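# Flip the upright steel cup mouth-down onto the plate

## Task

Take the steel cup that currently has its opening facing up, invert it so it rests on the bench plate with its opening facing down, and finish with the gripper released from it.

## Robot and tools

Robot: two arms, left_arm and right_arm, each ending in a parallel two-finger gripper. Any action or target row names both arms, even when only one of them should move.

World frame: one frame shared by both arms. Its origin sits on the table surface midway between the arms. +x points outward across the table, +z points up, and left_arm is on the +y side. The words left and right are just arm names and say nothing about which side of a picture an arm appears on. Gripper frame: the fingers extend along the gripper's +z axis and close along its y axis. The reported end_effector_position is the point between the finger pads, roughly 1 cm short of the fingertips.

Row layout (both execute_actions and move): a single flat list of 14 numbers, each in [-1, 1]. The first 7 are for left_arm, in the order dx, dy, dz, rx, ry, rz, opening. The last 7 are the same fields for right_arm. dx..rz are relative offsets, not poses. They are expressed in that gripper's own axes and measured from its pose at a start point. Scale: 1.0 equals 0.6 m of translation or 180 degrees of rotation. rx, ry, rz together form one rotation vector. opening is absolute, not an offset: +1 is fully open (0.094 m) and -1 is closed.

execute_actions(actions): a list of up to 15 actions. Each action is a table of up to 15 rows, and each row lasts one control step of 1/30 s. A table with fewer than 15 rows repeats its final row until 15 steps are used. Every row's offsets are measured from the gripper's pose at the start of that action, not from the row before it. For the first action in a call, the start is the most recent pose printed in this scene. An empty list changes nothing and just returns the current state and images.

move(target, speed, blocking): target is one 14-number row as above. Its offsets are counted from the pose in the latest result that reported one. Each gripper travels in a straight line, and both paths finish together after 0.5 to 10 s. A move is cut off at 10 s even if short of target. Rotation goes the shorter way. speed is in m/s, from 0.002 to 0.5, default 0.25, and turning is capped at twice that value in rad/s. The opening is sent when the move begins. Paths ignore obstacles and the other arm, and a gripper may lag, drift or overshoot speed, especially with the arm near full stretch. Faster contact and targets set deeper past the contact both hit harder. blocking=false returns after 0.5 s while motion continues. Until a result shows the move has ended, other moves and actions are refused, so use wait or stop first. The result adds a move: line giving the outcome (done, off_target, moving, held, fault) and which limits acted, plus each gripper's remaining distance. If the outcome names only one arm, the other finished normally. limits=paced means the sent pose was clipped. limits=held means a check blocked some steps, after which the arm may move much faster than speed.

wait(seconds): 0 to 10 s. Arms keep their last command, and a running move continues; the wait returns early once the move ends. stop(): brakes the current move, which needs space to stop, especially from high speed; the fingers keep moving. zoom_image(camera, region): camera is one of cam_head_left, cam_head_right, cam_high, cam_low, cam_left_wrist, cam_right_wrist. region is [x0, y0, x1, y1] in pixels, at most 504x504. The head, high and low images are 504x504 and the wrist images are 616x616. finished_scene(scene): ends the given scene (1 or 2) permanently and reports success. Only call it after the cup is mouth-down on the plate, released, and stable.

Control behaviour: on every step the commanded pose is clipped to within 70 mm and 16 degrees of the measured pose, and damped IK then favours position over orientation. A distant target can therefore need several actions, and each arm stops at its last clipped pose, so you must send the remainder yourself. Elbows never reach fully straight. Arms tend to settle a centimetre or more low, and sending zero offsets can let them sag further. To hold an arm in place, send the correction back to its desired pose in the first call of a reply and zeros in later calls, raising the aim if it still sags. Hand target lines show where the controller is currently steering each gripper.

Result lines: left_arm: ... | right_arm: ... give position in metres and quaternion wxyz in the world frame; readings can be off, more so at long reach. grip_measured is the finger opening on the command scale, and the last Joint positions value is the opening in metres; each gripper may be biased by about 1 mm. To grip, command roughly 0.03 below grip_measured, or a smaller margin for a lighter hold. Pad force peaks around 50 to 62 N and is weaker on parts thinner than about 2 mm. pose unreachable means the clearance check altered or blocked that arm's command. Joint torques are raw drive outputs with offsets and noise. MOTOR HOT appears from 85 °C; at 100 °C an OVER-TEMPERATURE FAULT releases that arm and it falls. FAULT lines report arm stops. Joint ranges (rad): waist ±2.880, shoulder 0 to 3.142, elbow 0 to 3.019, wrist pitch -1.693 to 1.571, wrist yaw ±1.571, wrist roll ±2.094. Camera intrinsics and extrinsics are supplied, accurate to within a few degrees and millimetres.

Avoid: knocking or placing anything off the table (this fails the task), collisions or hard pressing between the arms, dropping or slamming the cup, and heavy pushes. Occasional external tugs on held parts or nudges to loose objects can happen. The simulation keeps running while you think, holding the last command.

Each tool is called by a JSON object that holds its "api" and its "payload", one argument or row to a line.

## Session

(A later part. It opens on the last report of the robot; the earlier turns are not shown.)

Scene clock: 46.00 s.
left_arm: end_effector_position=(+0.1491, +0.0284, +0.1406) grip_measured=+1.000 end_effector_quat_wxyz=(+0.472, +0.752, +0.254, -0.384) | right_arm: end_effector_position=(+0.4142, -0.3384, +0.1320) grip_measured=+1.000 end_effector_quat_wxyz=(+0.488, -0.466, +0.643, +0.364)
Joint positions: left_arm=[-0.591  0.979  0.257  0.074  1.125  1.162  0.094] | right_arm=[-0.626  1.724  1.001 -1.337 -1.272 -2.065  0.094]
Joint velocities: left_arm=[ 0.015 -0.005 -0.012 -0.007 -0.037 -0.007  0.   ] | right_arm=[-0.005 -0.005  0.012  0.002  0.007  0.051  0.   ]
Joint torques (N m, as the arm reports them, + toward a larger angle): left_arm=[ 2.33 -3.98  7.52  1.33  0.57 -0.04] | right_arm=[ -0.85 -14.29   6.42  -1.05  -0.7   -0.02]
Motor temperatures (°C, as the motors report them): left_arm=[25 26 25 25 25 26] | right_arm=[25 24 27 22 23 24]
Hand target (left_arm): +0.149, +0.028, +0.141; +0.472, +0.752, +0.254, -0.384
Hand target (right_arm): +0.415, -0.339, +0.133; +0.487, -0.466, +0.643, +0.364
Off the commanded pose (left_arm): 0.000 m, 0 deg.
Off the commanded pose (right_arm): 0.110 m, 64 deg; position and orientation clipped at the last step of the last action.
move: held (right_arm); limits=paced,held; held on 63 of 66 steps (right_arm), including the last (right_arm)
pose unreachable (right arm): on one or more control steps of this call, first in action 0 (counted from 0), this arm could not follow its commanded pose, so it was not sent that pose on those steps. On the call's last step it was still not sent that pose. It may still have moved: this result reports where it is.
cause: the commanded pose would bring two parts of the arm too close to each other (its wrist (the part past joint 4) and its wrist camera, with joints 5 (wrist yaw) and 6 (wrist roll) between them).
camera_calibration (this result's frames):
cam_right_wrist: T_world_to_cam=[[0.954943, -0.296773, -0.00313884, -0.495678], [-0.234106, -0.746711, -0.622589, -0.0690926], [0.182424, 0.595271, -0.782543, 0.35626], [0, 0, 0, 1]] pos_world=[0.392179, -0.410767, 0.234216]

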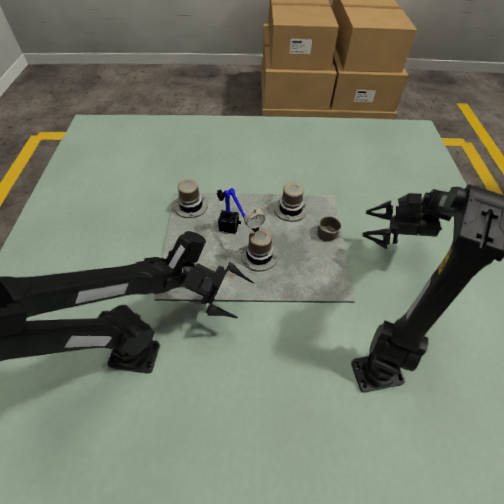

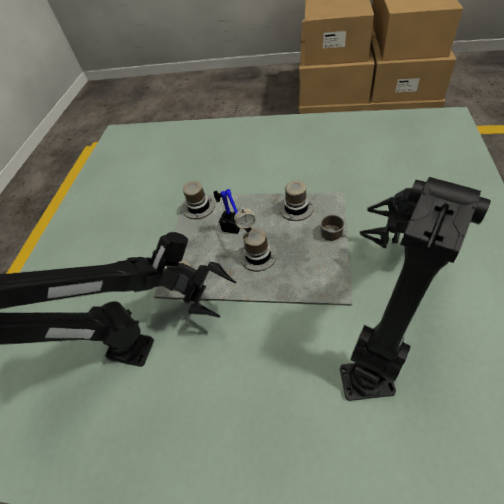

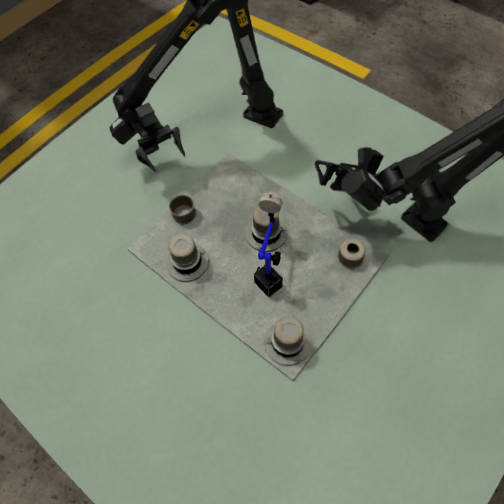

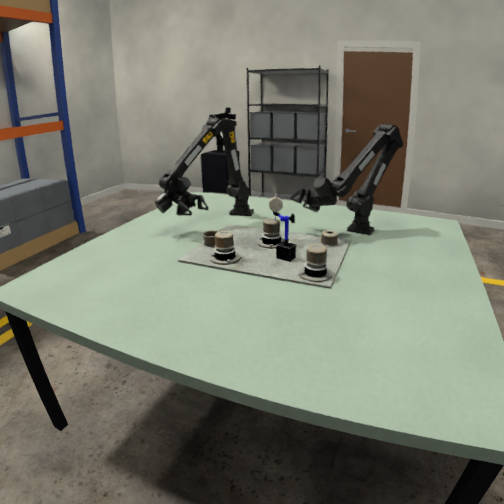

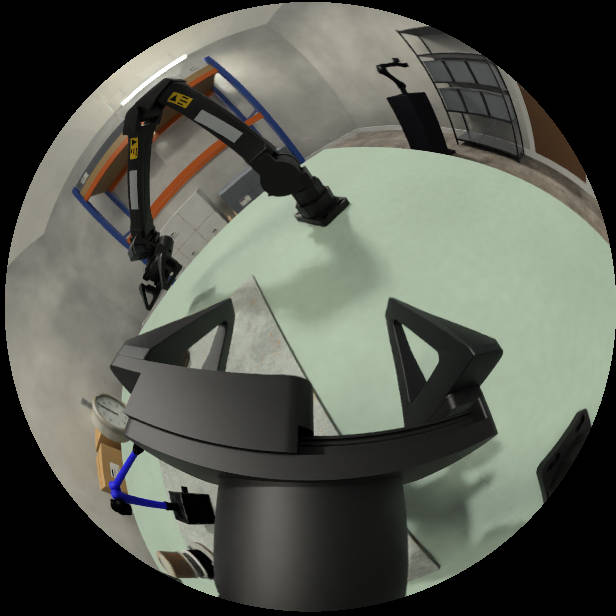

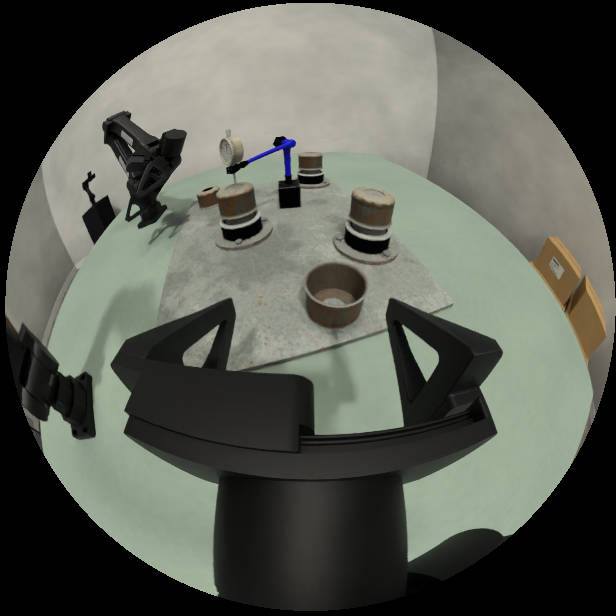

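{"api": "move", "payload": {
  "target": [0,0,0,0,0,0,1, -0.1,0,0,0,0.41,0,1],
  "speed": 0.4
}}

{"api": "move", "payload": {
  "target": [0,0,0,0,0,0,1, 0,0,0,0,0,0.35,1],
  "speed": 0.5
}}

{"api": "move", "payload": {
  "target": [0,0,0,0,0,0,1, 0.08,0.14,0.1,0,-0.5,0,1],
  "speed": 0.4
}}

Scene clock: 54.57 s.
left_arm: end_effector_position=(+0.1491, +0.0284, +0.1406) grip_measured=+1.000 end_effector_quat_wxyz=(+0.472, +0.752, +0.254, -0.384) | right_arm: end_effector_position=(+0.4058, -0.3247, +0.1792) grip_measured=+1.000 end_effector_quat_wxyz=(-0.006, -0.601, +0.799, +0.018)
Joint positions: left_arm=[-0.591  0.979  0.257  0.074  1.125  1.162  0.094] | right_arm=[-0.188  1.432  1.194 -1.364 -0.02  -1.298  0.094]
Joint velocities: left_arm=[-0.005  0.005 -0.002 -0.012 -0.007 -0.095  0.   ] | right_arm=[-0.015 -0.015  0.007 -0.002  0.051  0.037  0.   ]
Joint torques (N m, as the arm reports them, + toward a larger angle): left_arm=[ 2.33 -3.97  7.52  1.32  0.57 -0.04] | right_arm=[ -0.81 -10.68  12.    -0.46  -0.03   0.12]
Motor temperatures (°C, as the motors report them): left_arm=[25 26 25 25 25 26] | right_arm=[25 25 27 22 23 24]
Hand target (left_arm): +0.149, +0.028, +0.141; +0.472, +0.752, +0.254, -0.384
Hand target (right_arm): +0.419, -0.325, +0.188; -0.001, -0.593, +0.805, +0.012
Off the commanded pose (left_arm): 0.000 m, 0 deg.
Off the commanded pose (right_arm): 0.018 m, 2 deg.
move: off_target (right_arm)
camera_calibration (this result's frames):
cam_right_wrist: T_world_to_cam=[[0.963075, -0.266506, -0.0382119, -0.470568], [-0.194811, -0.787773, 0.584347, -0.276976], [-0.185835, -0.555326, -0.810603, 0.167486], [0, 0, 0, 1]] pos_world=[0.430359, -0.250594, 0.279634]

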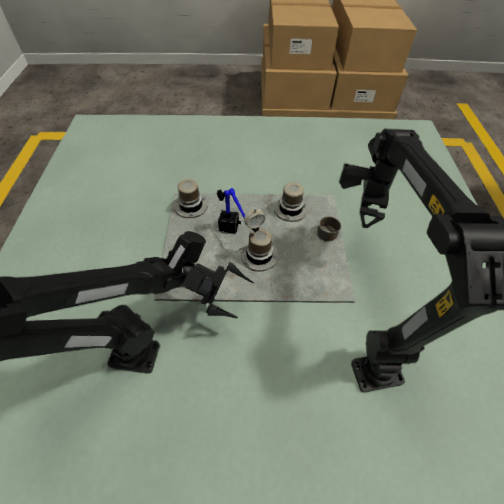

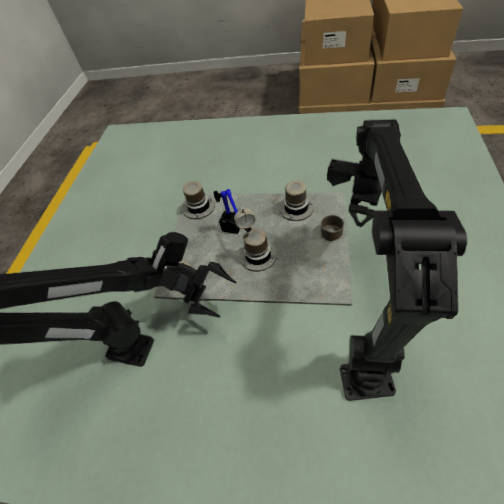

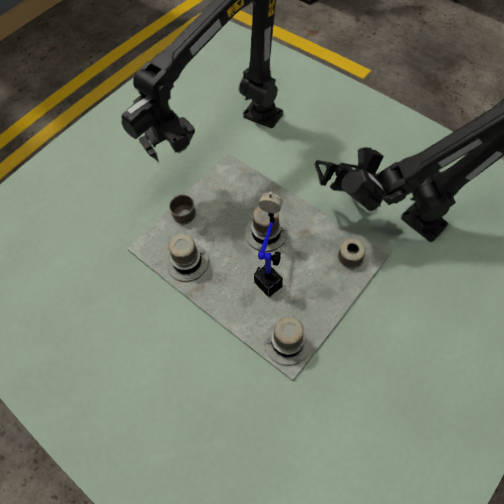

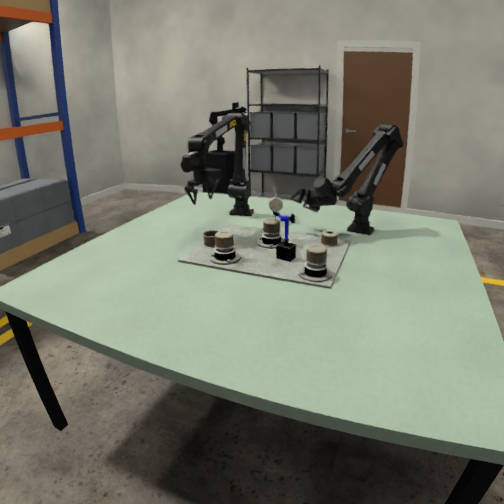

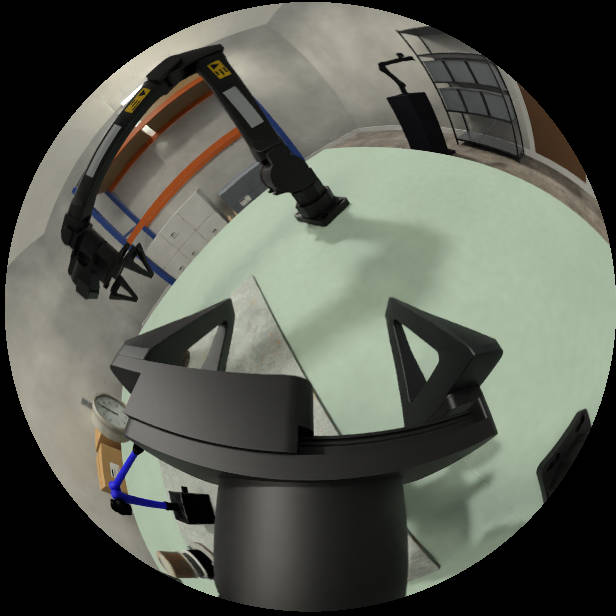

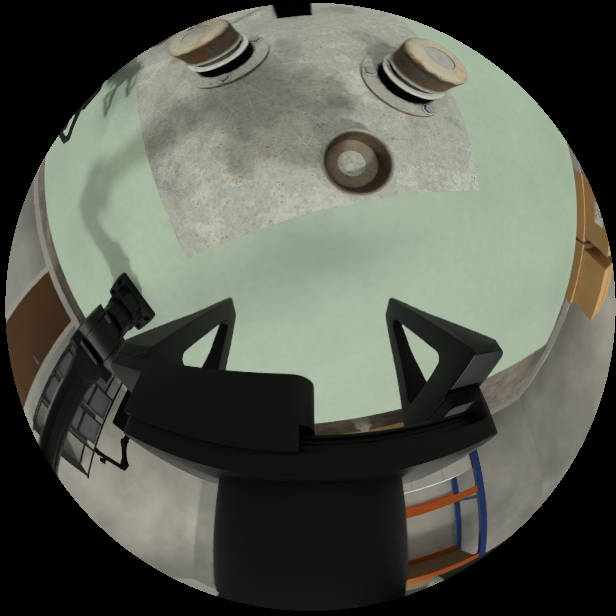

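Scene clock: 56.40 s.
left_arm: end_effector_position=(+0.1491, +0.0284, +0.1406) grip_measured=+1.000 end_effector_quat_wxyz=(+0.472, +0.752, +0.254, -0.384) | right_arm: end_effector_position=(+0.4058, -0.3243, +0.1792) grip_measured=+1.000 end_effector_quat_wxyz=(-0.014, -0.104, +0.994, +0.013)
Joint positions: left_arm=[-0.591  0.979  0.257  0.074  1.125  1.162  0.094] | right_arm=[-0.188  1.432  1.194 -1.364 -0.022 -0.218  0.094]
Joint velocities: left_arm=[-0.015 -0.015 -0.027 -0.002 -0.051 -0.007  0.   ] | right_arm=[ 0.005  0.005 -0.007  0.022  0.051  0.007  0.   ]
Joint torques (N m, as the arm reports them, + toward a larger angle): left_arm=[ 2.35 -3.97  7.52  1.33  0.57 -0.04] | right_arm=[ -0.91 -12.64   8.78   0.01   0.05   0.13]
Motor temperatures (°C, as the motors report them): left_arm=[25 26 25 25 25 26] | right_arm=[25 25 27 22 23 24]
Hand target (left_arm): +0.149, +0.028, +0.141; +0.472, +0.752, +0.254, -0.384
Hand target (right_arm): +0.406, -0.325, +0.179; -0.015, -0.095, +0.995, +0.012
Off the commanded pose (left_arm): 0.000 m, 0 deg.
Off the commanded pose (right_arm): 0.000 m, 1 deg.
move: done
camera_calibration (this result's frames):
cam_right_wrist: T_world_to_cam=[[0.217541, -0.975543, -0.0314925, -0.399091], [-0.766003, -0.190634, 0.613921, 0.143437], [-0.604909, -0.10943, -0.788739, 0.478433], [0, 0, 0, 1]] pos_world=[0.486101, -0.309632, 0.276732]

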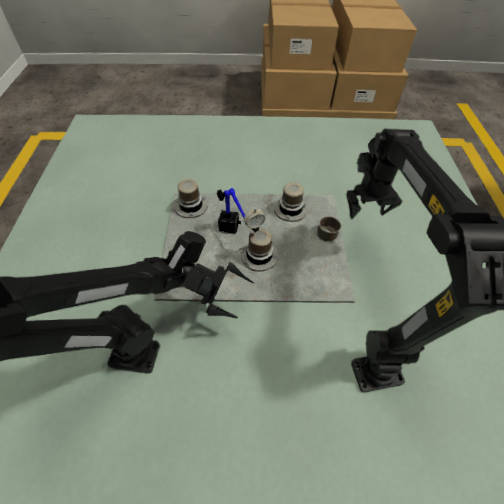

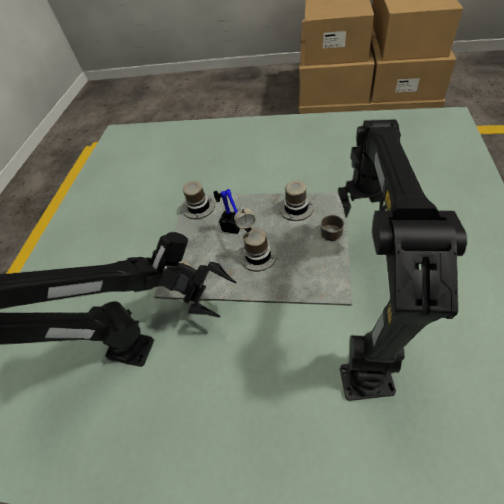

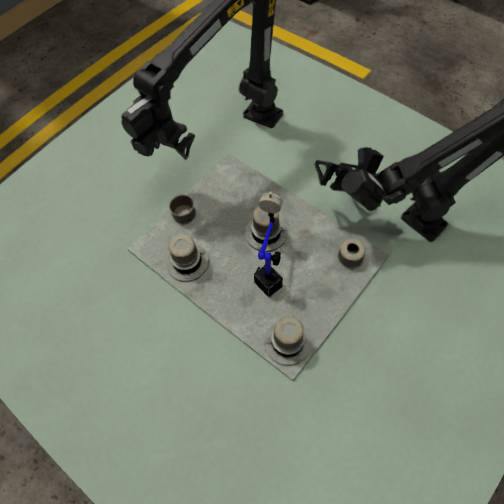

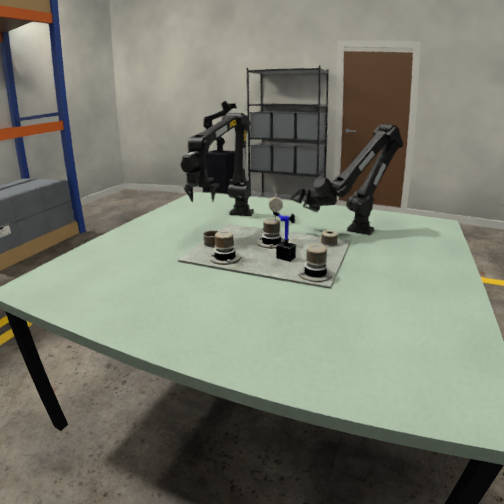

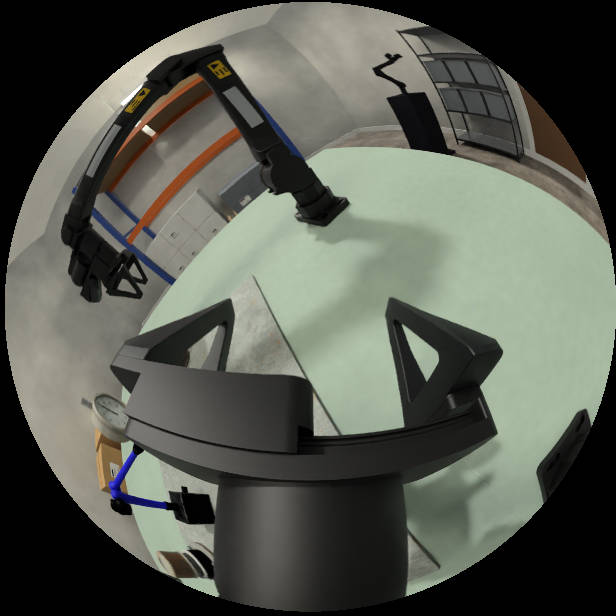

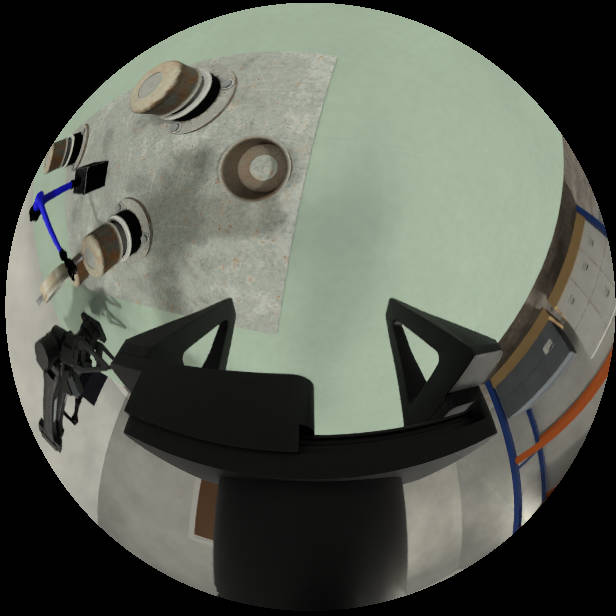

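Scene clock: 59.17 s.
left_arm: end_effector_position=(+0.1491, +0.0284, +0.1406) grip_measured=+1.000 end_effector_quat_wxyz=(+0.472, +0.752, +0.254, -0.384) | right_arm: end_effector_position=(+0.3418, -0.2532, +0.1255) grip_measured=+1.000 end_effector_quat_wxyz=(+0.696, -0.070, +0.712, +0.068)
Joint positions: left_arm=[-0.591  0.979  0.257  0.074  1.125  1.162  0.094] | right_arm=[0.045 1.518 0.021 1.474 0.028 0.    0.094]
Joint velocities: left_arm=[-0.005 -0.005 -0.007 -0.007  0.11   0.051  0.   ] | right_arm=[-0.005 -0.005 -0.007 -0.012 -0.007  0.007  0.   ]
Joint torques (N m, as the arm reports them, + toward a larger angle): left_arm=[ 2.31 -3.91  7.51  1.33  0.57 -0.04] | right_arm=[-0.29 -3.87  2.11  2.43  0.09  0.12]
Motor temperatures (°C, as the motors report them): left_arm=[25 26 26 25 25 26] | right_arm=[25 25 26 22 23 24]
Hand target (left_arm): +0.149, +0.028, +0.141; +0.472, +0.752, +0.254, -0.384
Hand target (right_arm): +0.341, -0.251, +0.123; +0.693, -0.066, +0.714, +0.075
Off the commanded pose (left_arm): 0.000 m, 0 deg.
Off the commanded pose (right_arm): 0.004 m, 2 deg.
move: done
camera_calibration (this result's frames):
cam_right_wrist: T_world_to_cam=[[0.197038, -0.98033, 0.0114058, -0.317109], [-0.598369, -0.129466, -0.790692, 0.275484], [0.776615, 0.148971, -0.612108, -0.0237659], [0, 0, 0, 1]] pos_world=[0.24578, -0.271665, 0.206892]

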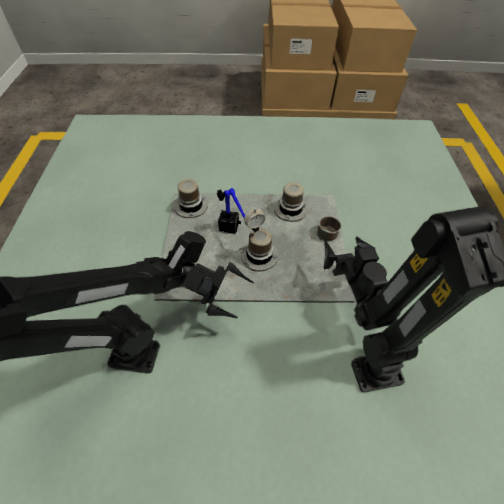

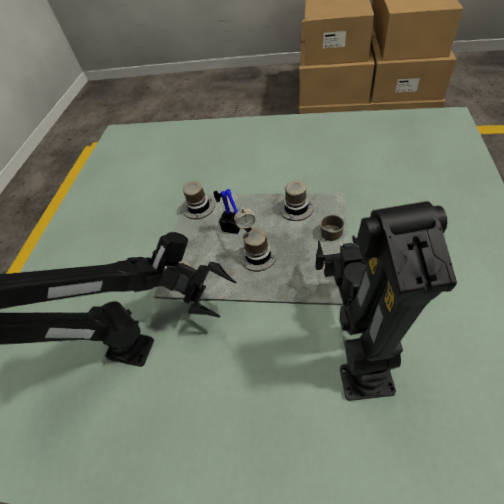

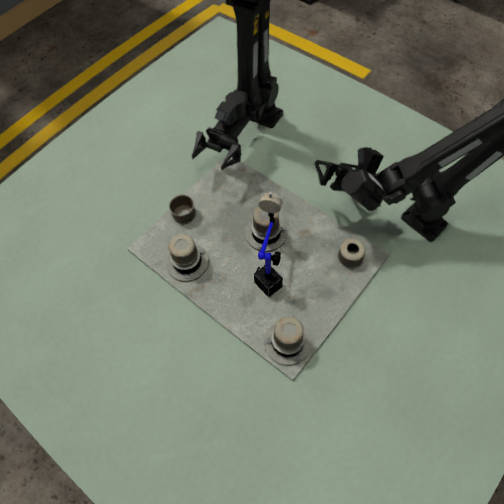

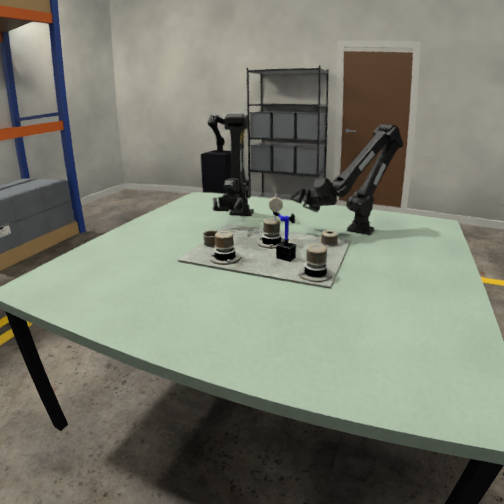

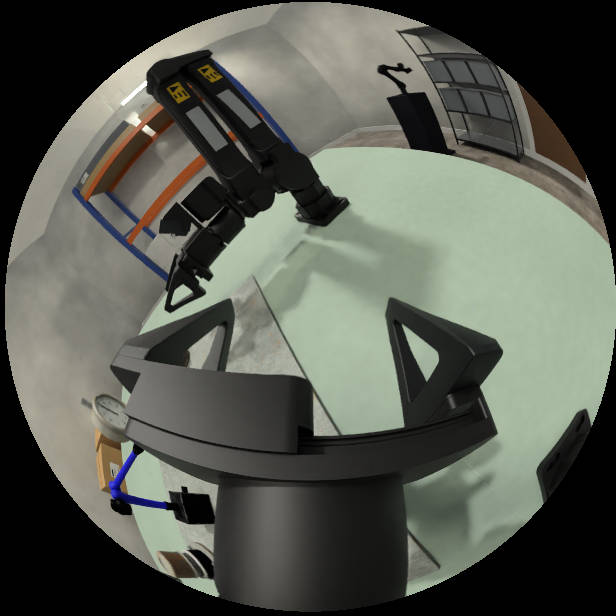

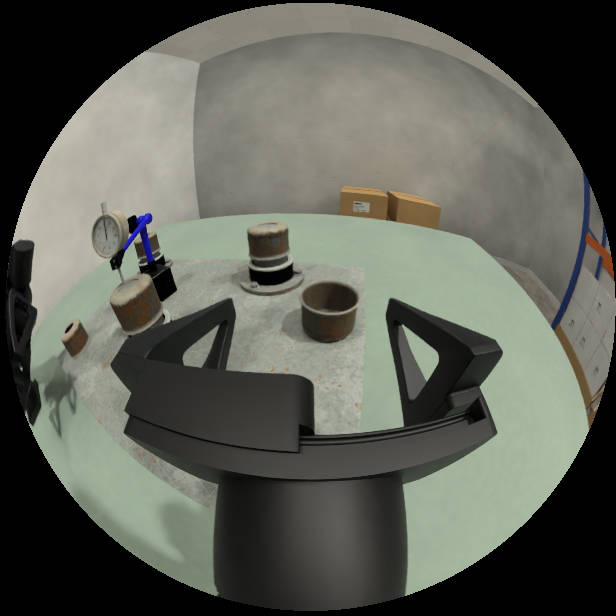

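{"api": "move", "payload": {
  "target": [0,0,0,0,0,0,1, 0.135,-0.042,0.06,0,0,0,1],
  "speed": 0.15
}}

Scene clock: 63.00 s.
left_arm: end_effector_position=(+0.1491, +0.0284, +0.1406) grip_measured=+1.000 end_effector_quat_wxyz=(+0.472, +0.752, +0.254, -0.384) | right_arm: end_effector_position=(+0.3799, -0.2682, +0.0466) grip_measured=+1.000 end_effector_quat_wxyz=(+0.633, -0.071, +0.768, +0.070)
Joint positions: left_arm=[-0.591  0.979  0.257  0.074  1.125  1.162  0.094] | right_arm=[-0.072  1.886  0.141  1.555 -0.094  0.     0.094]
Joint velocities: left_arm=[-0.015 -0.005 -0.017 -0.002 -0.066  0.051  0.   ] | right_arm=[-0.005 -0.015 -0.012 -0.022 -0.125  0.007  0.   ]
Joint torques (N m, as the arm reports them, + toward a larger angle): left_arm=[ 2.3  -4.    7.51  1.32  0.57 -0.04] | right_arm=[-1.33 -7.65  0.28  2.42 -0.13 -0.14]
Motor temperatures (°C, as the motors report them): left_arm=[25 26 26 25 25 26] | right_arm=[25 25 26 22 23 24]
Hand target (left_arm): +0.149, +0.028, +0.141; +0.472, +0.752, +0.254, -0.384
Hand target (right_arm): +0.381, -0.270, +0.046; +0.635, -0.076, +0.766, +0.064
Off the commanded pose (left_arm): 0.000 m, 0 deg.
Off the commanded pose (right_arm): 0.004 m, 10 deg.
joint sent to its limit (right arm) — the command would take joint 4 (wrist pitch) past its upper limit, so that joint was sent only as far as its limit.
move: off_target (right_arm)
camera_calibration (this result's frames):
cam_right_wrist: T_world_to_cam=[[0.202701, -0.979211, -0.00761128, -0.339355], [-0.720836, -0.143946, -0.677993, 0.271341], [0.662803, 0.142916, -0.735029, -0.0520806], [0, 0, 0, 1]] pos_world=[0.298899, -0.285798, 0.143103]

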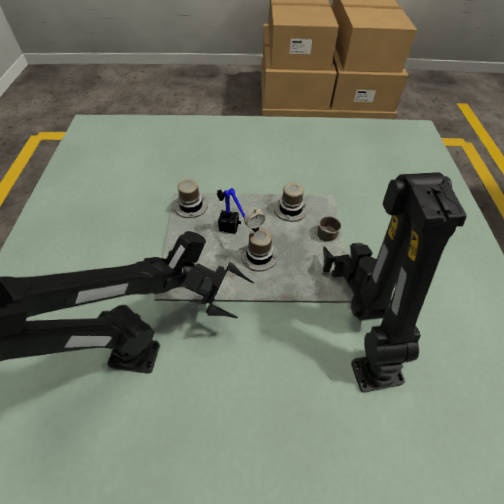

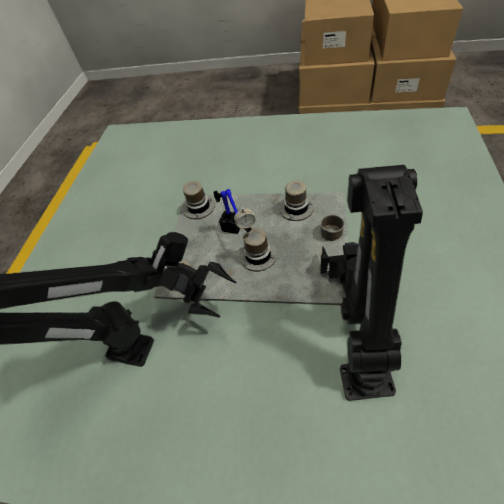

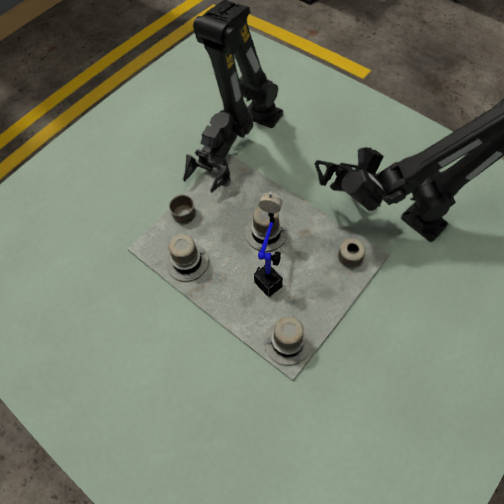

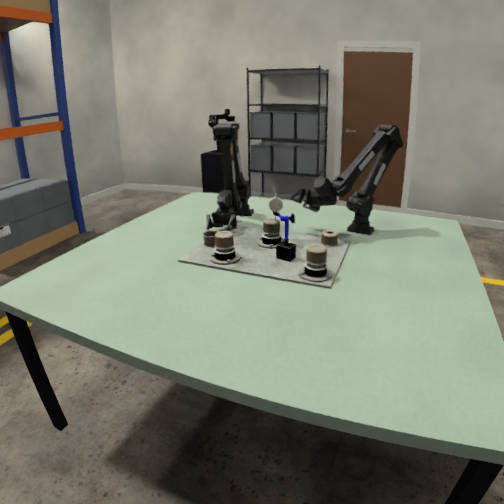

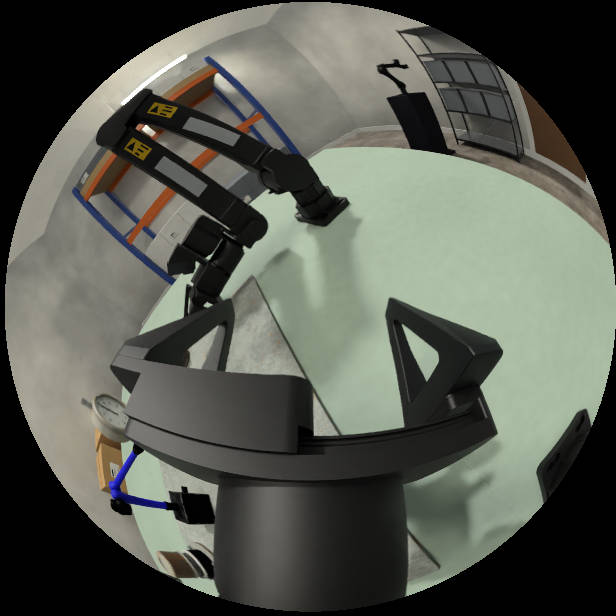

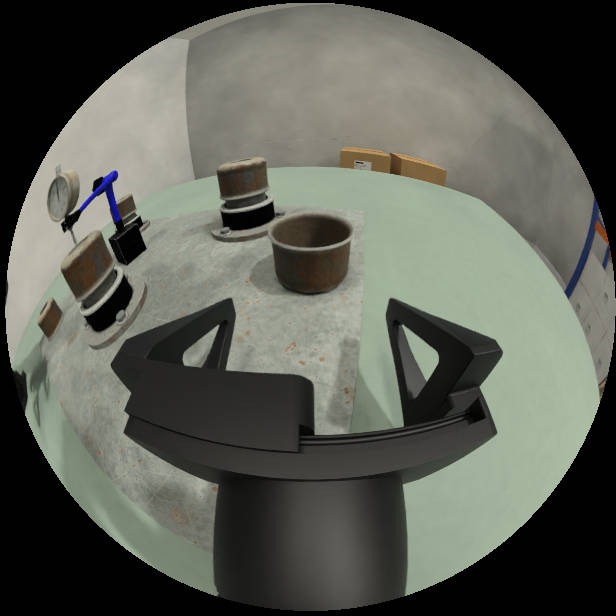

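{"api": "move", "payload": {
  "target": [0,0,0,0,0,0,1, -0.017,0,0.15,0,-0.06,0,1],
  "speed": 0.08
}}

Scene clock: 66.83 s.
left_arm: end_effector_position=(+0.1491, +0.0284, +0.1406) grip_measured=+1.000 end_effector_quat_wxyz=(+0.472, +0.752, +0.254, -0.384) | right_arm: end_effector_position=(+0.4685, -0.2531, +0.0464) grip_measured=+1.000 end_effector_quat_wxyz=(+0.679, -0.070, +0.728, +0.068)
Joint positions: left_arm=[-0.591  0.979  0.257  0.074  1.125  1.162  0.094] | right_arm=[-0.05   2.007  0.384  1.555 -0.066  0.     0.094]
Joint velocities: left_arm=[ 0.005  0.005 -0.012 -0.007 -0.022  0.007  0.   ] | right_arm=[-0.005 -0.015  0.002 -0.012 -0.007  0.066  0.   ]
Joint torques (N m, as the arm reports them, + toward a larger angle): left_arm=[ 2.3  -3.96  7.52  1.33  0.57 -0.04] | right_arm=[ -0.33 -10.09   1.68   2.36   0.09   0.09]
Motor temperatures (°C, as the motors report them): left_arm=[25 26 26 25 25 26] | right_arm=[25 24 26 22 23 24]
Hand target (left_arm): +0.149, +0.028, +0.141; +0.472, +0.752, +0.254, -0.384
Hand target (right_arm): +0.469, -0.250, +0.041; +0.678, -0.067, +0.729, +0.074
Off the commanded pose (left_arm): 0.000 m, 0 deg.
Off the commanded pose (right_arm): 0.007 m, 4 deg.
joint sent to its limit (right arm) — the command would take joint 4 (wrist pitch) past its upper limit, so that joint was sent only as far as its limit.
move: off_target (right_arm)
camera_calibration (this result's frames):
cam_right_wrist: T_world_to_cam=[[0.197367, -0.980311, 0.00604266, -0.340977], [-0.634211, -0.132382, -0.761743, 0.30344], [0.747545, 0.146511, -0.647852, -0.156026], [0, 0, 0, 1]] pos_world=[0.376379, -0.271234, 0.132122]

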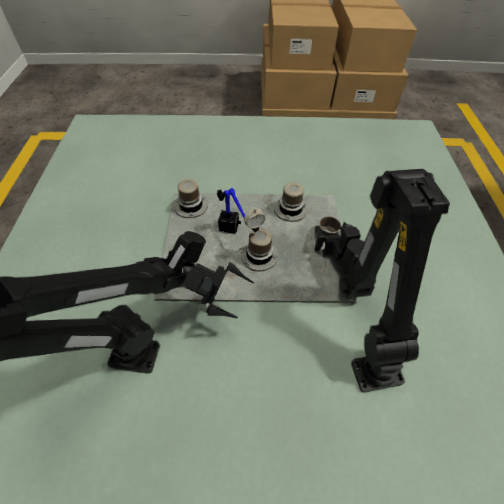

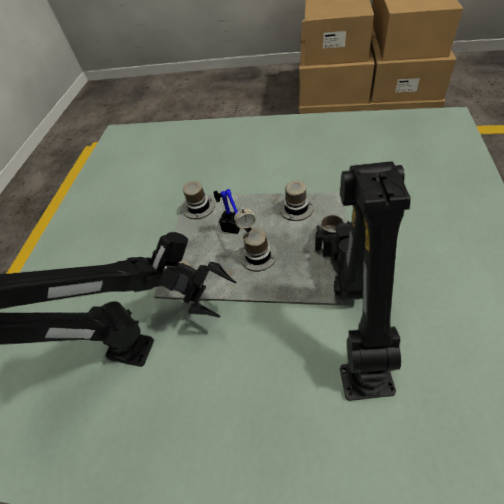

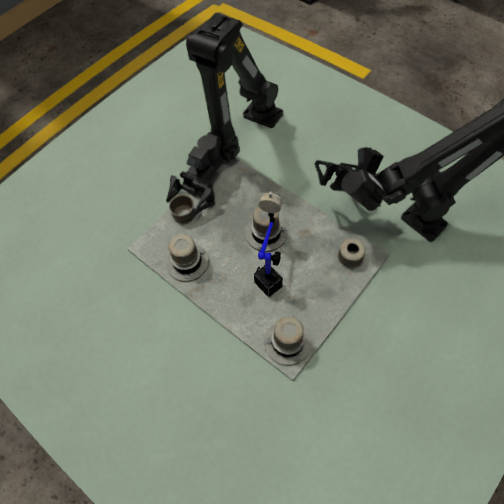

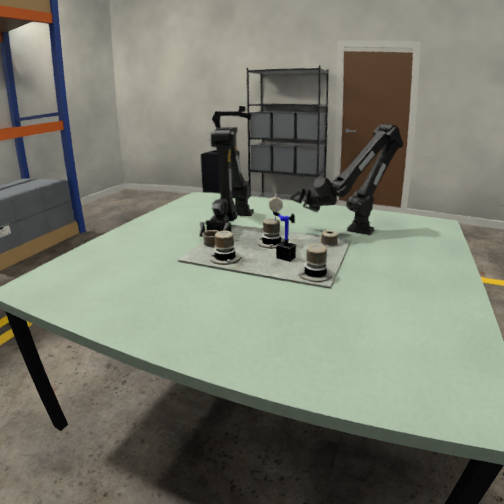

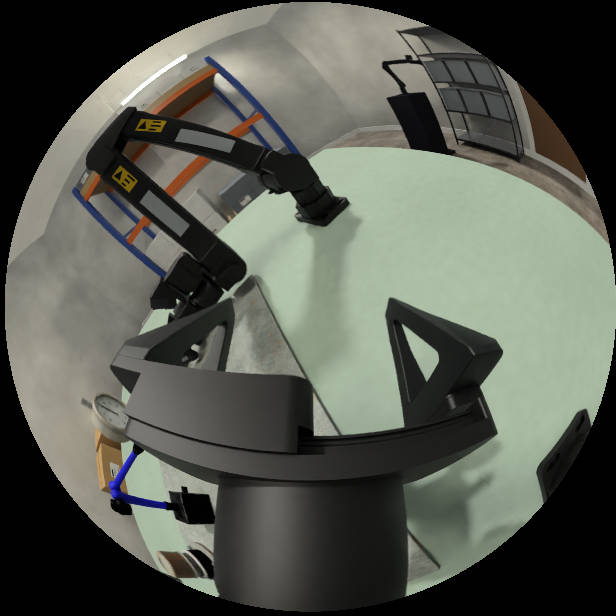

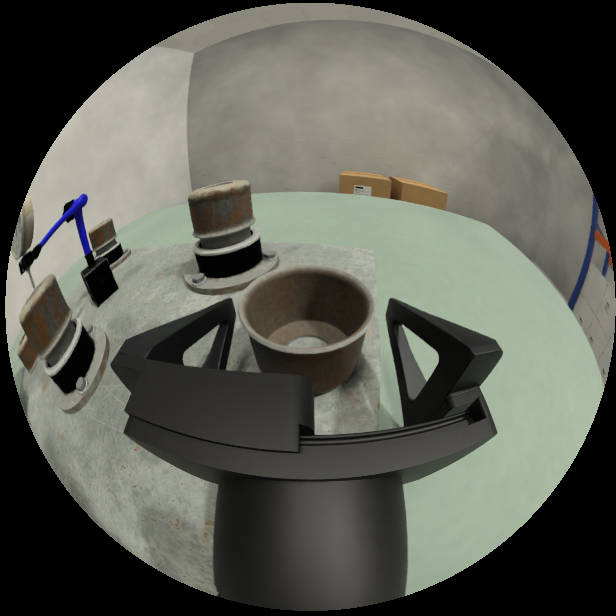

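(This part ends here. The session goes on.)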